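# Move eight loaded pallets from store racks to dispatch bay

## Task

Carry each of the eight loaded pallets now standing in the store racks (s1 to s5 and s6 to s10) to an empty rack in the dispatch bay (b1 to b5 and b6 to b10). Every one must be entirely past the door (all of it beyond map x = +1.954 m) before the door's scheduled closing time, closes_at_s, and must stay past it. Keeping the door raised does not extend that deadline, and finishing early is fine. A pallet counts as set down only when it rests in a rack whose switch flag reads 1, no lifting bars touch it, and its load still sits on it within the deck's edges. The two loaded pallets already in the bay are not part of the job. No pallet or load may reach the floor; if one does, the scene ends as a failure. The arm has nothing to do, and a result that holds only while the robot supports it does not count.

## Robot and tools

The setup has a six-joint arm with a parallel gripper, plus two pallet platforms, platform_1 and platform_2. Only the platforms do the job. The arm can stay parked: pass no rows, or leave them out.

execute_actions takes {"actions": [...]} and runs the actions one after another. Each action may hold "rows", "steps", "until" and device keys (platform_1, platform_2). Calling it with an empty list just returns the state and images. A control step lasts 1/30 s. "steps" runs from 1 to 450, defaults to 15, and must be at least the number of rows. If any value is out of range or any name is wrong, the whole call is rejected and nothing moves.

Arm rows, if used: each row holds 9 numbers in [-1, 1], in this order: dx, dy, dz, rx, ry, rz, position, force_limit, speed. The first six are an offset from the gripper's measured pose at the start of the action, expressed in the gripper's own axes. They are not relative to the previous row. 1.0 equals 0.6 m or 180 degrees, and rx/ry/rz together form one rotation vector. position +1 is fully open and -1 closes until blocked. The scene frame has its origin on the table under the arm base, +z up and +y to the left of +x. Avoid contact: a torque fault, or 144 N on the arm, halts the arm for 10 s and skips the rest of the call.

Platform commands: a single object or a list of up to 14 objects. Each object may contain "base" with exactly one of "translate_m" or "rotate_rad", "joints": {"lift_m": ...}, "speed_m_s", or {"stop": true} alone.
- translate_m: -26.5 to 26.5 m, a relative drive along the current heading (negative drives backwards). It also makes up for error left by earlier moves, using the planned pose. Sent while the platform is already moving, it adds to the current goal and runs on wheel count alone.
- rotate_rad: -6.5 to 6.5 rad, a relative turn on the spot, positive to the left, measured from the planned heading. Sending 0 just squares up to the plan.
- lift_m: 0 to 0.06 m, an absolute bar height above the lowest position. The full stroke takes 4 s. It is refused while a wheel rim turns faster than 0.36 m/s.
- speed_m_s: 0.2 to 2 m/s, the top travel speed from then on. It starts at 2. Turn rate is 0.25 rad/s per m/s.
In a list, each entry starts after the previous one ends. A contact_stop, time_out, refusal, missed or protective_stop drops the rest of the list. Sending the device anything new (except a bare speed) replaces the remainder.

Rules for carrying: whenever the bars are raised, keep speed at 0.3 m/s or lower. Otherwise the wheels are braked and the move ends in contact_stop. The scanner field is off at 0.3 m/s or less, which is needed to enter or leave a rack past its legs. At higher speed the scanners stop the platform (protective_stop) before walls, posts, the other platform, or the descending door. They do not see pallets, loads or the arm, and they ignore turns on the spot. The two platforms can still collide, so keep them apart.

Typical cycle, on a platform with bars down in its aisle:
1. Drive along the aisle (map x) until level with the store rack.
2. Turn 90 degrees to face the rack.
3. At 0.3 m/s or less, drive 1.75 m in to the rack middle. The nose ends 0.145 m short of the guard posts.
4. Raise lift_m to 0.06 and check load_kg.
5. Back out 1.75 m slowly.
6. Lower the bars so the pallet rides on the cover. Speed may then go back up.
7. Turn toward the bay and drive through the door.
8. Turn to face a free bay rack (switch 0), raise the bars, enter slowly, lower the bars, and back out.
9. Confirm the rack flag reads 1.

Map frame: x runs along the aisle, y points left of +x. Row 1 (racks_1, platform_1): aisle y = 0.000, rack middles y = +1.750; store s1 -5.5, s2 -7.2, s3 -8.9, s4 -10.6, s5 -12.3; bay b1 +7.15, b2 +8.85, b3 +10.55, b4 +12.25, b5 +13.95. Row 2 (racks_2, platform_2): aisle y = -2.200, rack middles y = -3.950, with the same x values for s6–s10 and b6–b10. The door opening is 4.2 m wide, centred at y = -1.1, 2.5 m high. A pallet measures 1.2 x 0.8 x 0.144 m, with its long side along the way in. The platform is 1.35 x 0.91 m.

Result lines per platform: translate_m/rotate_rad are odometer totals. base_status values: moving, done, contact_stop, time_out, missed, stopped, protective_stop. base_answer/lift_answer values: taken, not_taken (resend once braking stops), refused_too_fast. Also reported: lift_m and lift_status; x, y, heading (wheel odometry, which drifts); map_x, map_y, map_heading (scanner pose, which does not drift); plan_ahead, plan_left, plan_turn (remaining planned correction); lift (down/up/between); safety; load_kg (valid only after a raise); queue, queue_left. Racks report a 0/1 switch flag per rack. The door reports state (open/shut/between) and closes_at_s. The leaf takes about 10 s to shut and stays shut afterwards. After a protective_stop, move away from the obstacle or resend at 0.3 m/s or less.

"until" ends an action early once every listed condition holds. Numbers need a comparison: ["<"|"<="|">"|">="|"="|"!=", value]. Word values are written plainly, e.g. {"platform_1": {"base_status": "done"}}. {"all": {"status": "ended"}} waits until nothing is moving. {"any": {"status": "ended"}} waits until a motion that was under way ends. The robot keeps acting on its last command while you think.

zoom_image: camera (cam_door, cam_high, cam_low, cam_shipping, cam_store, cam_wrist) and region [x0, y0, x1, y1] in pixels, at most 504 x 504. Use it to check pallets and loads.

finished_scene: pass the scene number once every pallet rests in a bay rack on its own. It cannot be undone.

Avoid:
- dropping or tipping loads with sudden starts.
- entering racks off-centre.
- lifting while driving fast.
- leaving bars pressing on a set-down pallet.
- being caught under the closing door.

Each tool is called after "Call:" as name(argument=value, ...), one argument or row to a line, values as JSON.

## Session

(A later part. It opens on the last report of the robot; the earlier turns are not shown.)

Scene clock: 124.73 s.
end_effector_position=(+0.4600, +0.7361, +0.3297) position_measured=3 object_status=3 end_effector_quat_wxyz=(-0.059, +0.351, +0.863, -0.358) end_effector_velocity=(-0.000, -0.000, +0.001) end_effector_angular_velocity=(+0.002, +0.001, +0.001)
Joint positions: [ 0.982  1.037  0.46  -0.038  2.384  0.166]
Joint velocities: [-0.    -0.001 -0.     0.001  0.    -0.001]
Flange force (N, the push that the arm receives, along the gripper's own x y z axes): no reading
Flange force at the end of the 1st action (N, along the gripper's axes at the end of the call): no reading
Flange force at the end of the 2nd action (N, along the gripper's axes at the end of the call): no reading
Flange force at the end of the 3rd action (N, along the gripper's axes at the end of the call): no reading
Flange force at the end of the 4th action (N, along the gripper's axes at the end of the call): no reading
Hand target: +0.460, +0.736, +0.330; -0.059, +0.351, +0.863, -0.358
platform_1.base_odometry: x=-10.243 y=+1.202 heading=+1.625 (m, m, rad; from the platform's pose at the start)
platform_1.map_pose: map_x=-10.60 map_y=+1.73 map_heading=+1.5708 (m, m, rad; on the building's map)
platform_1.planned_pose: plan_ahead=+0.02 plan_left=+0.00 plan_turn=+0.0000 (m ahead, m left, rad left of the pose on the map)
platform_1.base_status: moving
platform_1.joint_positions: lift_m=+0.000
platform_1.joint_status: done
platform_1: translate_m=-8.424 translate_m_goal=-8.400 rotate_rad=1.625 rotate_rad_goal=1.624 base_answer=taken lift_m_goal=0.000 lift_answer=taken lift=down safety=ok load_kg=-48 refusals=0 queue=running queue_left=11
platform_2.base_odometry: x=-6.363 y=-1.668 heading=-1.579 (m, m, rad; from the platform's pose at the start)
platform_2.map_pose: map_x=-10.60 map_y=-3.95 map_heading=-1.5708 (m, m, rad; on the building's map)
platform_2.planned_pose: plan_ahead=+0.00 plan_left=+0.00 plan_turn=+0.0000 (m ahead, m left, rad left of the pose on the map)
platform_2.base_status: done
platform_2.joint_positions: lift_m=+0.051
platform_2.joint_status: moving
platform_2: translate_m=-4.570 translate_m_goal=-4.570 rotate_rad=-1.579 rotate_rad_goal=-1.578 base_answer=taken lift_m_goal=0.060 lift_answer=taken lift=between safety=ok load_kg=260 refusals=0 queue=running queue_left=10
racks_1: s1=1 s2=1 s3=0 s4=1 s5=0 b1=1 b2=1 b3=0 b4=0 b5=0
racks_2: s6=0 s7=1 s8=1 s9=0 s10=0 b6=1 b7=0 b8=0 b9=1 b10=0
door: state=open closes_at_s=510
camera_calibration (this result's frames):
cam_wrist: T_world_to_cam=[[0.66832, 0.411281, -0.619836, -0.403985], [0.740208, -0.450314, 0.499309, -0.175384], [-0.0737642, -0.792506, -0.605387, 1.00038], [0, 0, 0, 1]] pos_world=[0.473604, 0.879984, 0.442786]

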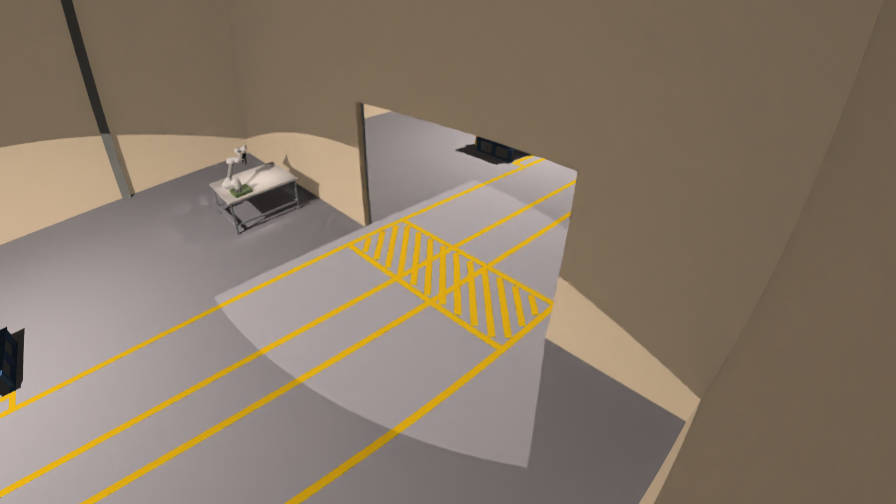

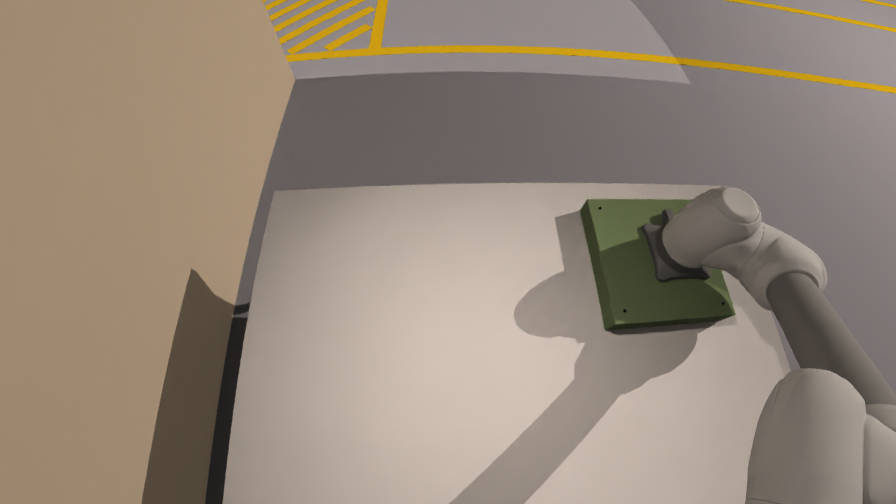

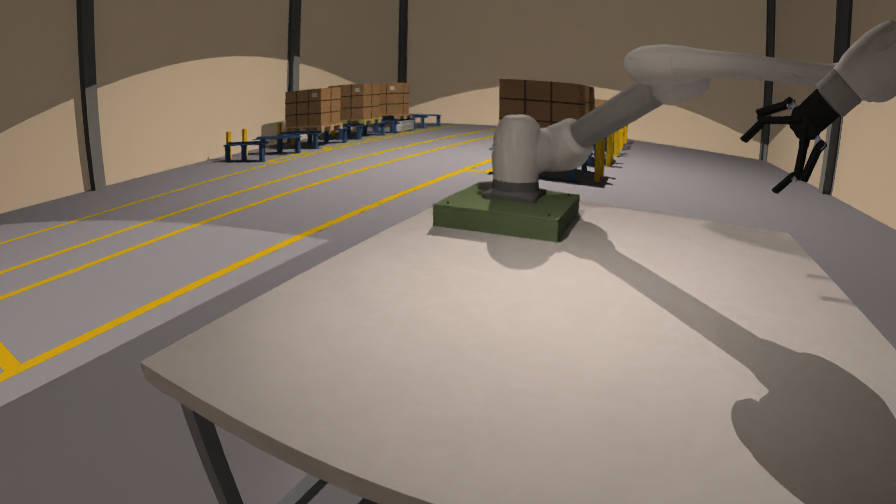

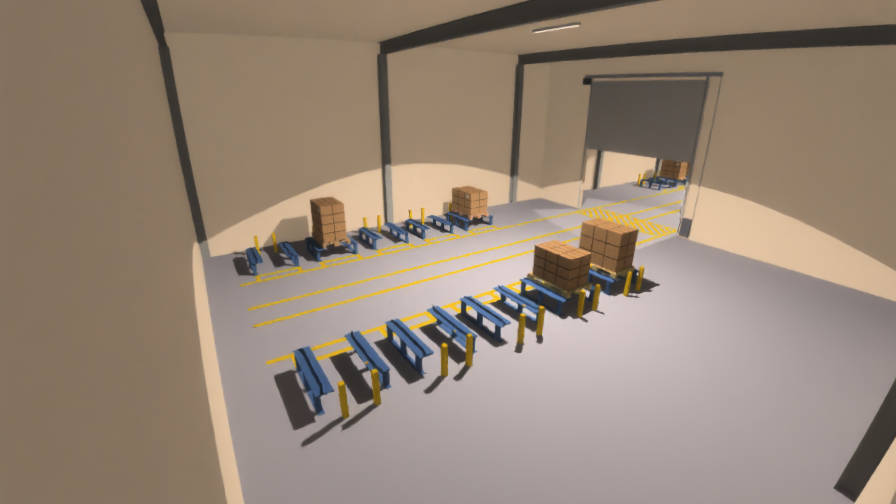

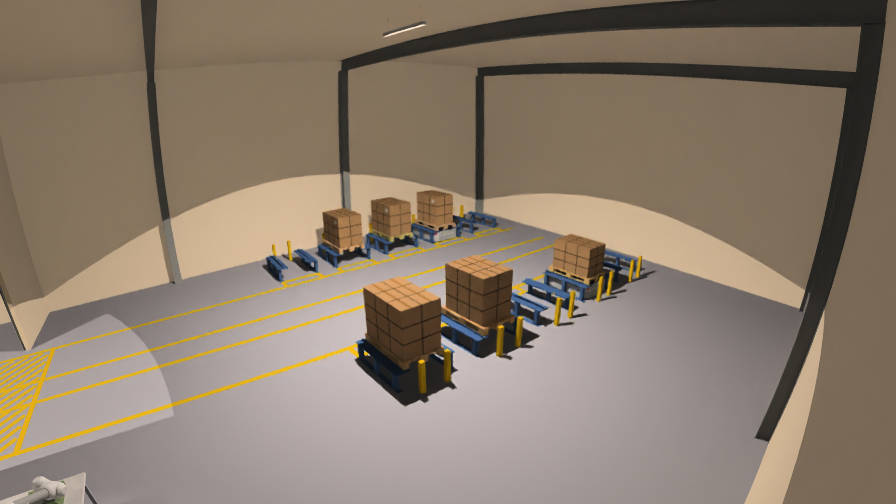

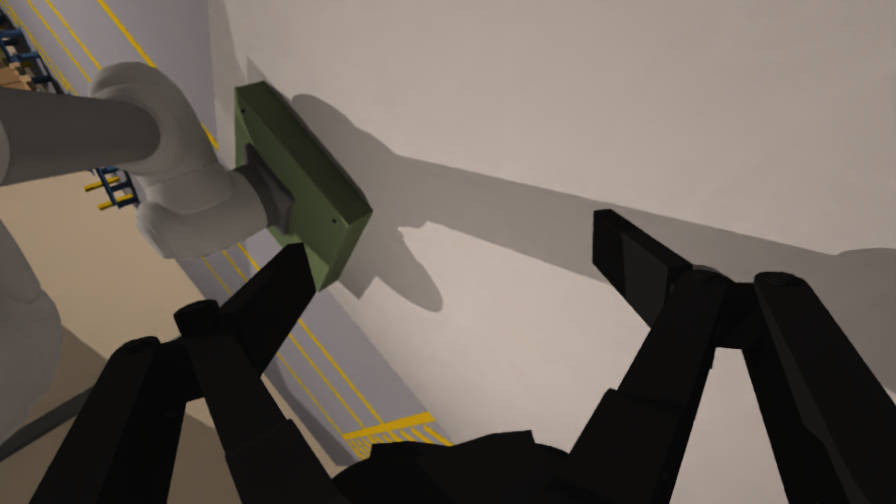

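Call:
execute_actions(
  actions=[
    {"steps":450,"until":{"platform_2":{"queue":["!=","running"]}}},
    {"steps":450,"until":{"platform_2":{"queue":["!=","running"]}}},
    {"steps":450,"until":{"platform_2":{"queue":["!=","running"]}}},
    {"steps":450,"until":{"platform_2":{"queue":["!=","running"]}}},
    {"steps":300,"until":{"platform_2":{"queue":["!=","running"]}}},
  ],
)

Call:
execute_actions(
  actions=[
    {"steps":450,"until":{"platform_2":{"queue":["!=","running"]}}},
    {"platform_2":[{"base":{"translate_m":1.75},"speed_m_s":0.3},{"joints":{"lift_m":0.06}},{"base":{"translate_m":-1.75}},{"base":{"rotate_rad":1.5708},"joints":{"lift_m":0},"speed_m_s":2},{"base":{"translate_m":19.45}},{"base":{"rotate_rad":-1.5708},"joints":{"lift_m":0.06}},{"base":{"translate_m":1.75},"speed_m_s":0.3},{"joints":{"lift_m":0}},{"base":{"translate_m":-1.75}},{"base":{"rotate_rad":1.5708},"speed_m_s":2},{"base":{"translate_m":-17.75}},{"base":{"rotate_rad":-1.5708}}],"steps":450,"until":{"platform_1":{"queue":["!=","running"]}}},
    {"platform_1":[{"base":{"translate_m":1.75},"speed_m_s":0.3},{"joints":{"lift_m":0.06}},{"base":{"translate_m":-1.75}},{"base":{"rotate_rad":-1.5708},"joints":{"lift_m":0},"speed_m_s":2},{"base":{"translate_m":19.45}},{"base":{"rotate_rad":1.5708},"joints":{"lift_m":0.06}},{"base":{"translate_m":1.75},"speed_m_s":0.3},{"joints":{"lift_m":0}},{"base":{"translate_m":-1.75}},{"base":{"rotate_rad":-1.5708},"speed_m_s":2},{"base":{"translate_m":-17.75}},{"base":{"rotate_rad":1.5708}}],"steps":300},
  ],
)

Scene clock: 196.07 s.
end_effector_position=(+0.4600, +0.7361, +0.3297) position_measured=3 object_status=3 end_effector_quat_wxyz=(-0.059, +0.351, +0.863, -0.358) end_effector_velocity=(+0.001, -0.000, -0.000) end_effector_angular_velocity=(-0.000, -0.001, -0.001)
Joint positions: [ 0.982  1.037  0.46  -0.038  2.384  0.166]
Joint velocities: [-0.001  0.    -0.    -0.001 -0.    -0.   ]
Flange force (N, the push that the arm receives, along the gripper's own x y z axes): no reading
Flange force at the end of the 1st action (N, along the gripper's axes at the end of the call): no reading
Flange force at the end of the 2nd action (N, along the gripper's axes at the end of the call): no reading
Flange force at the end of the 3rd action (N, along the gripper's axes at the end of the call): no reading
Flange force at the end of the 4th action (N, along the gripper's axes at the end of the call): no reading
Hand target: +0.460, +0.736, +0.330; -0.059, +0.351, +0.863, -0.358
platform_1.base_odometry: x=-6.468 y=-0.435 heading=+0.059 (m, m, rad; from the platform's pose at the start)
platform_1.map_pose: map_x=-6.97 map_y=+0.01 map_heading=+0.0000 (m, m, rad; on the building's map)
platform_1.planned_pose: plan_ahead=-0.23 plan_left=-0.01 plan_turn=+0.0000 (m ahead, m left, rad left of the pose on the map)
platform_1.base_status: moving
platform_1.joint_positions: lift_m=+0.000
platform_1.joint_status: done
platform_1: translate_m=-6.477 translate_m_goal=-6.699 rotate_rad=0.059 rotate_rad_goal=0.059 base_answer=taken lift_m_goal=0.000 lift_answer=taken lift=down safety=ok load_kg=-48 refusals=0 queue=running queue_left=1
platform_2.base_odometry: x=-4.619 y=+0.116 heading=-1.580 (m, m, rad; from the platform's pose at the start)
platform_2.map_pose: map_x=-8.90 map_y=-2.20 map_heading=-1.5708 (m, m, rad; on the building's map)
platform_2.planned_pose: plan_ahead=+0.00 plan_left=+0.00 plan_turn=+0.0000 (m ahead, m left, rad left of the pose on the map)
platform_2.base_status: done
platform_2.joint_positions: lift_m=+0.000
platform_2.joint_status: done
platform_2: translate_m=-4.569 translate_m_goal=-4.569 rotate_rad=-1.579 rotate_rad_goal=-1.580 base_answer=taken lift_m_goal=0.000 lift_answer=taken lift=down safety=ok load_kg=-48 refusals=0 queue=done queue_left=0
racks_1: s1=1 s2=1 s3=0 s4=0 s5=0 b1=1 b2=1 b3=1 b4=0 b5=0
racks_2: s6=0 s7=1 s8=1 s9=0 s10=0 b6=1 b7=1 b8=0 b9=1 b10=0
door: state=open closes_at_s=510
camera_calibration (this result's frames):
cam_wrist: T_world_to_cam=[[0.66832, 0.411281, -0.619836, -0.403985], [0.740208, -0.450314, 0.49931, -0.175384], [-0.0737643, -0.792506, -0.605387, 1.00038], [0, 0, 0, 1]] pos_world=[0.473604, 0.879984, 0.442787]

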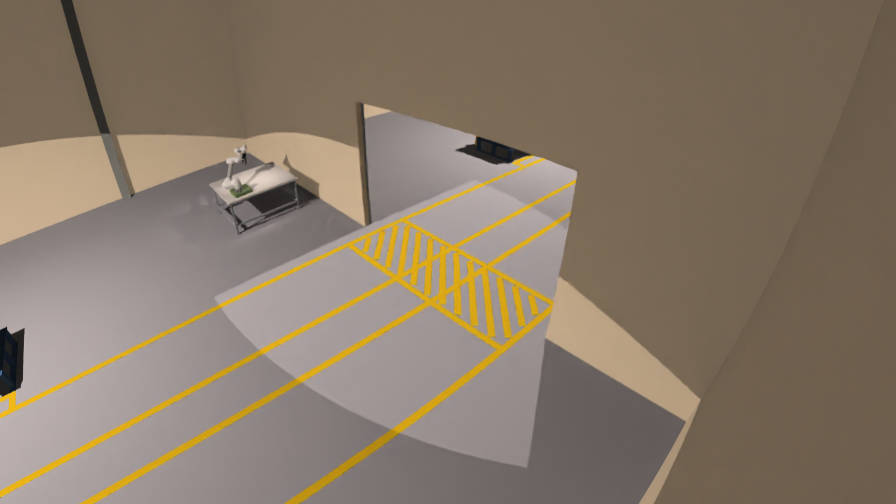

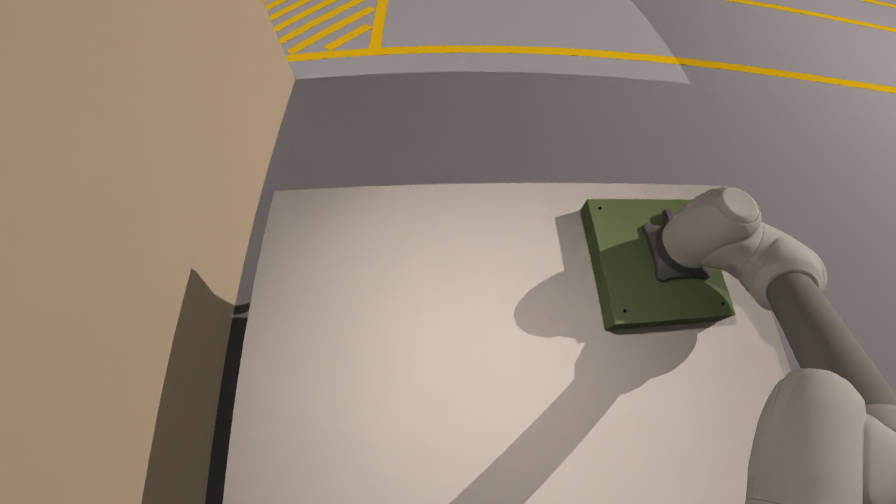

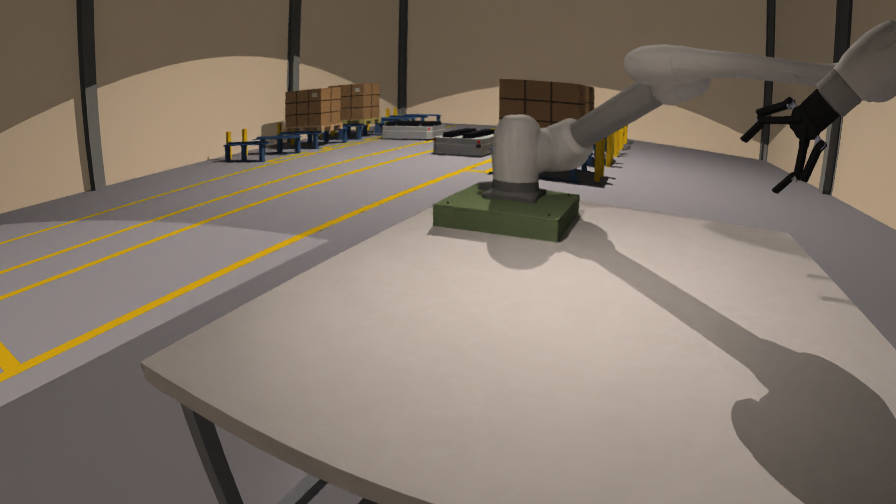

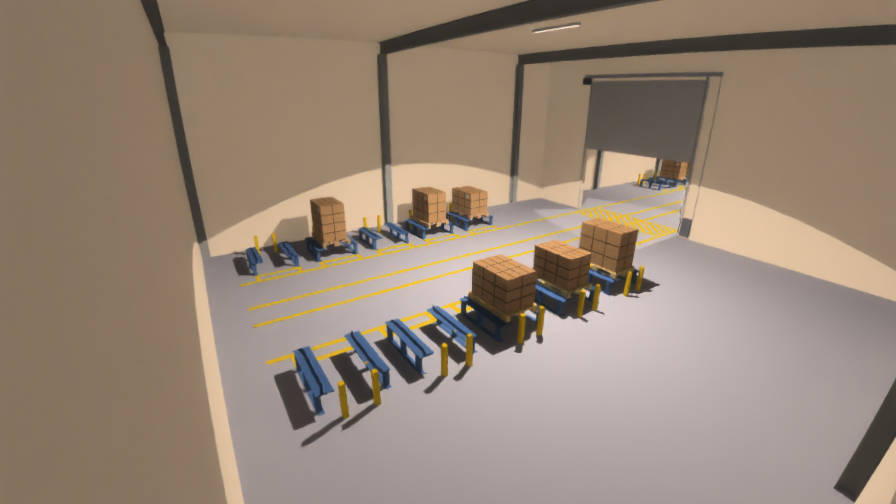

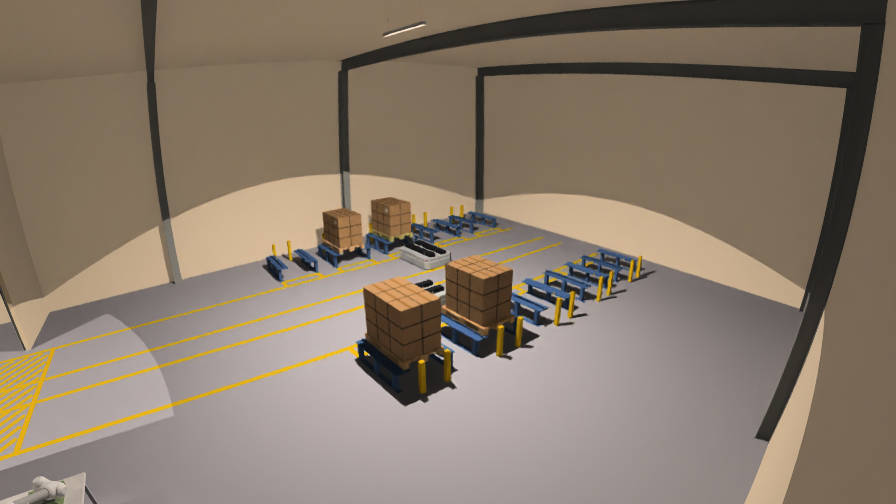

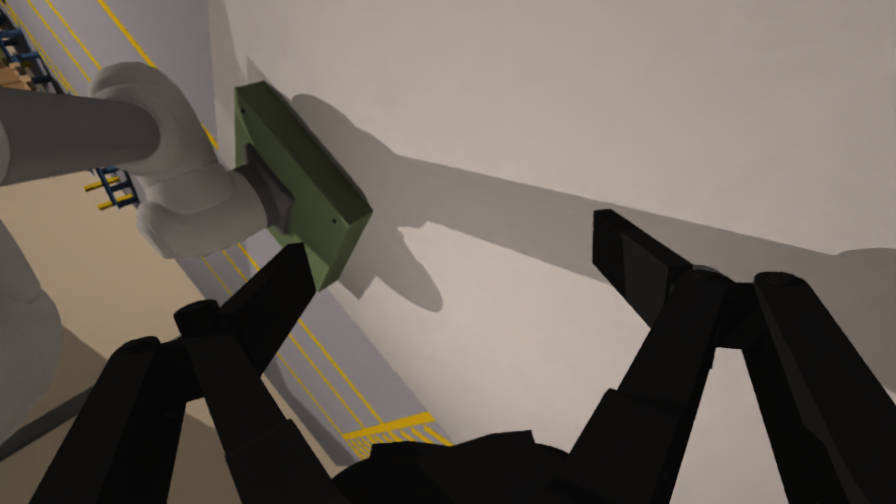

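Scene clock: 211.40 s.
end_effector_position=(+0.4600, +0.7361, +0.3297) position_measured=3 object_status=3 end_effector_quat_wxyz=(-0.059, +0.351, +0.863, -0.358) end_effector_velocity=(+0.000, +0.000, +0.001) end_effector_angular_velocity=(+0.002, -0.001, +0.000)
Joint positions: [ 0.982  1.037  0.46  -0.038  2.384  0.166]
Joint velocities: [-0.    -0.001 -0.001 -0.001 -0.    -0.001]
Flange force (N, the push that the arm receives, along the gripper's own x y z axes): no reading
Flange force at the end of the 1st action (N, along the gripper's axes at the end of the call): no reading
Flange force at the end of the 2nd action (N, along the gripper's axes at the end of the call): no reading
Hand target: +0.460, +0.736, +0.330; -0.059, +0.351, +0.863, -0.358
platform_1.base_odometry: x=-6.817 y=+1.288 heading=+1.632 (m, m, rad; from the platform's pose at the start)
platform_1.map_pose: map_x=-7.20 map_y=+1.75 map_heading=+1.5708 (m, m, rad; on the building's map)
platform_1.planned_pose: plan_ahead=+0.00 plan_left=+0.00 plan_turn=+0.0000 (m ahead, m left, rad left of the pose on the map)
platform_1.base_status: done
platform_1.joint_positions: lift_m=+0.051
platform_1.joint_status: moving
platform_1: translate_m=-4.970 translate_m_goal=-4.970 rotate_rad=1.632 rotate_rad_goal=1.631 base_answer=taken lift_m_goal=0.060 lift_answer=taken lift=between safety=ok load_kg=274 refusals=0 queue=running queue_left=10
platform_2.base_odometry: x=-4.628 y=-0.401 heading=-1.578 (m, m, rad; from the platform's pose at the start)
platform_2.map_pose: map_x=-8.90 map_y=-2.71 map_heading=-1.5708 (m, m, rad; on the building's map)
platform_2.planned_pose: plan_ahead=-0.51 plan_left=+0.00 plan_turn=+0.0000 (m ahead, m left, rad left of the pose on the map)
platform_2.base_status: moving
platform_2.joint_positions: lift_m=+0.060
platform_2.joint_status: done
platform_2: translate_m=-4.063 translate_m_goal=-4.569 rotate_rad=-1.578 rotate_rad_goal=-1.582 base_answer=taken lift_m_goal=0.060 lift_answer=taken lift=up safety=ok load_kg=356 refusals=0 queue=running queue_left=9
racks_1: s1=1 s2=0 s3=0 s4=0 s5=0 b1=1 b2=1 b3=1 b4=0 b5=0
racks_2: s6=0 s7=1 s8=0 s9=0 s10=0 b6=1 b7=1 b8=0 b9=1 b10=0
door: state=open closes_at_s=510
camera_calibration (this result's frames):
cam_wrist: T_world_to_cam=[[0.66832, 0.411281, -0.619836, -0.403985], [0.740208, -0.450314, 0.49931, -0.175384], [-0.0737644, -0.792506, -0.605387, 1.00038], [0, 0, 0, 1]] pos_world=[0.473604, 0.879984, 0.442786]

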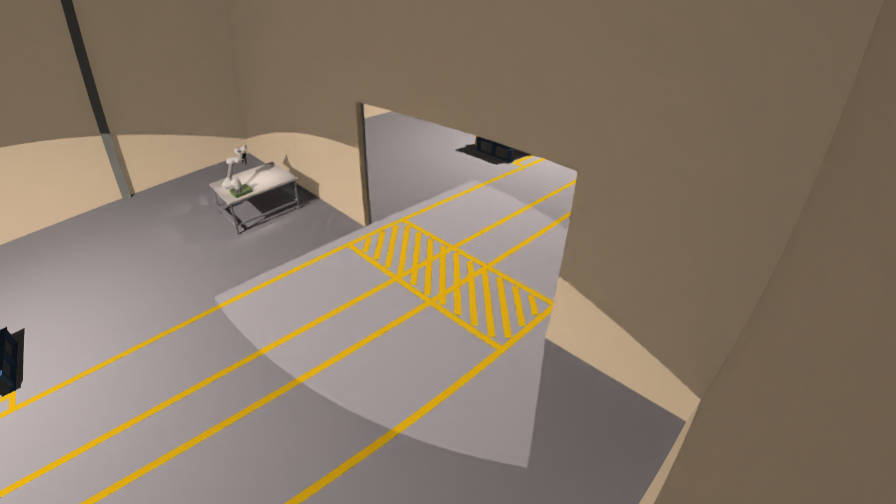

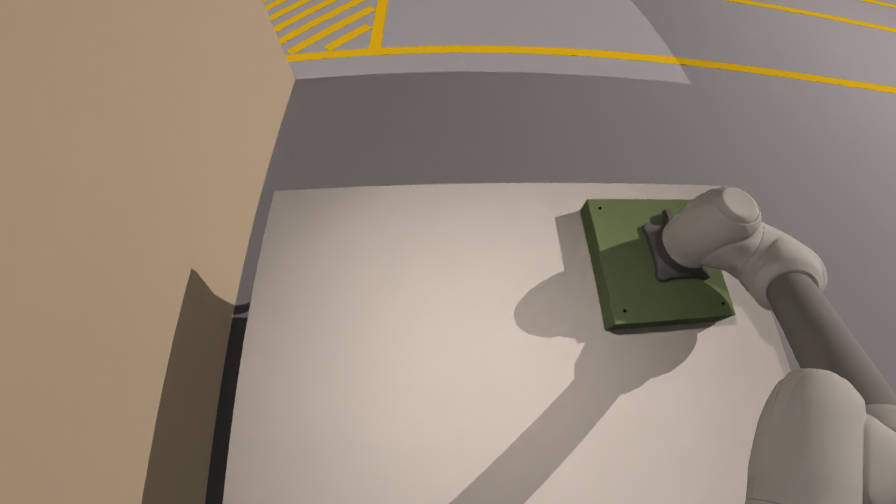

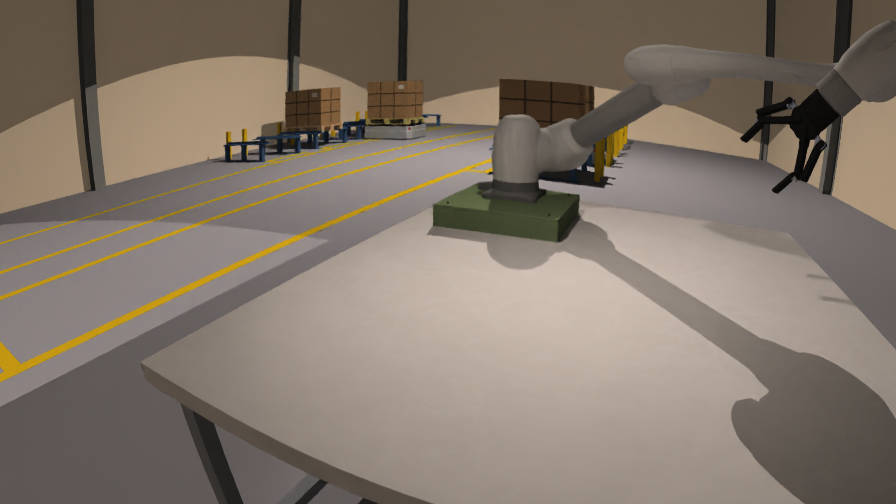

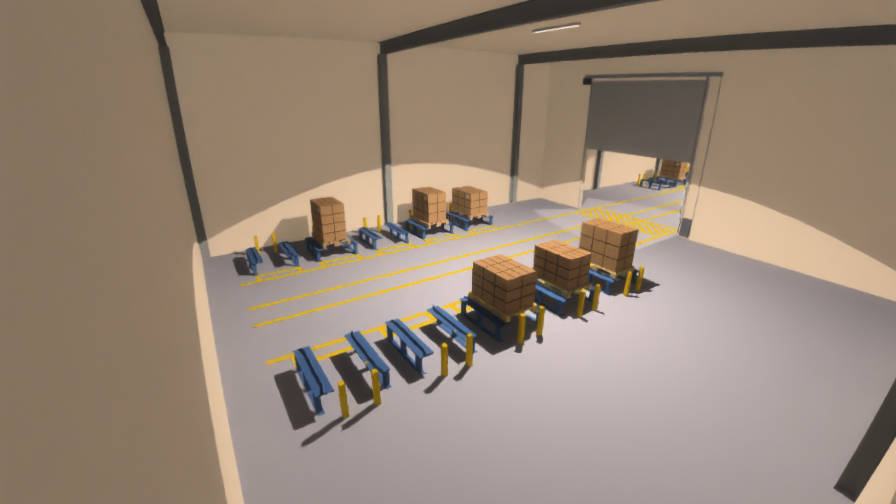

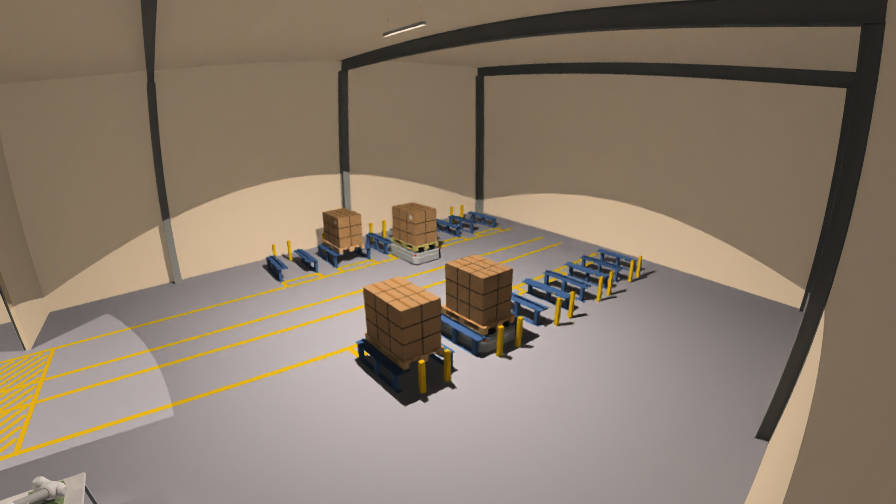

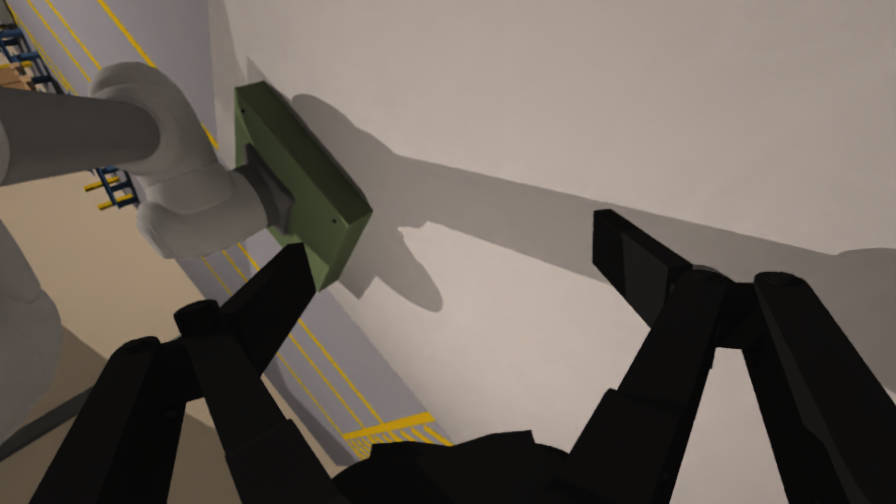

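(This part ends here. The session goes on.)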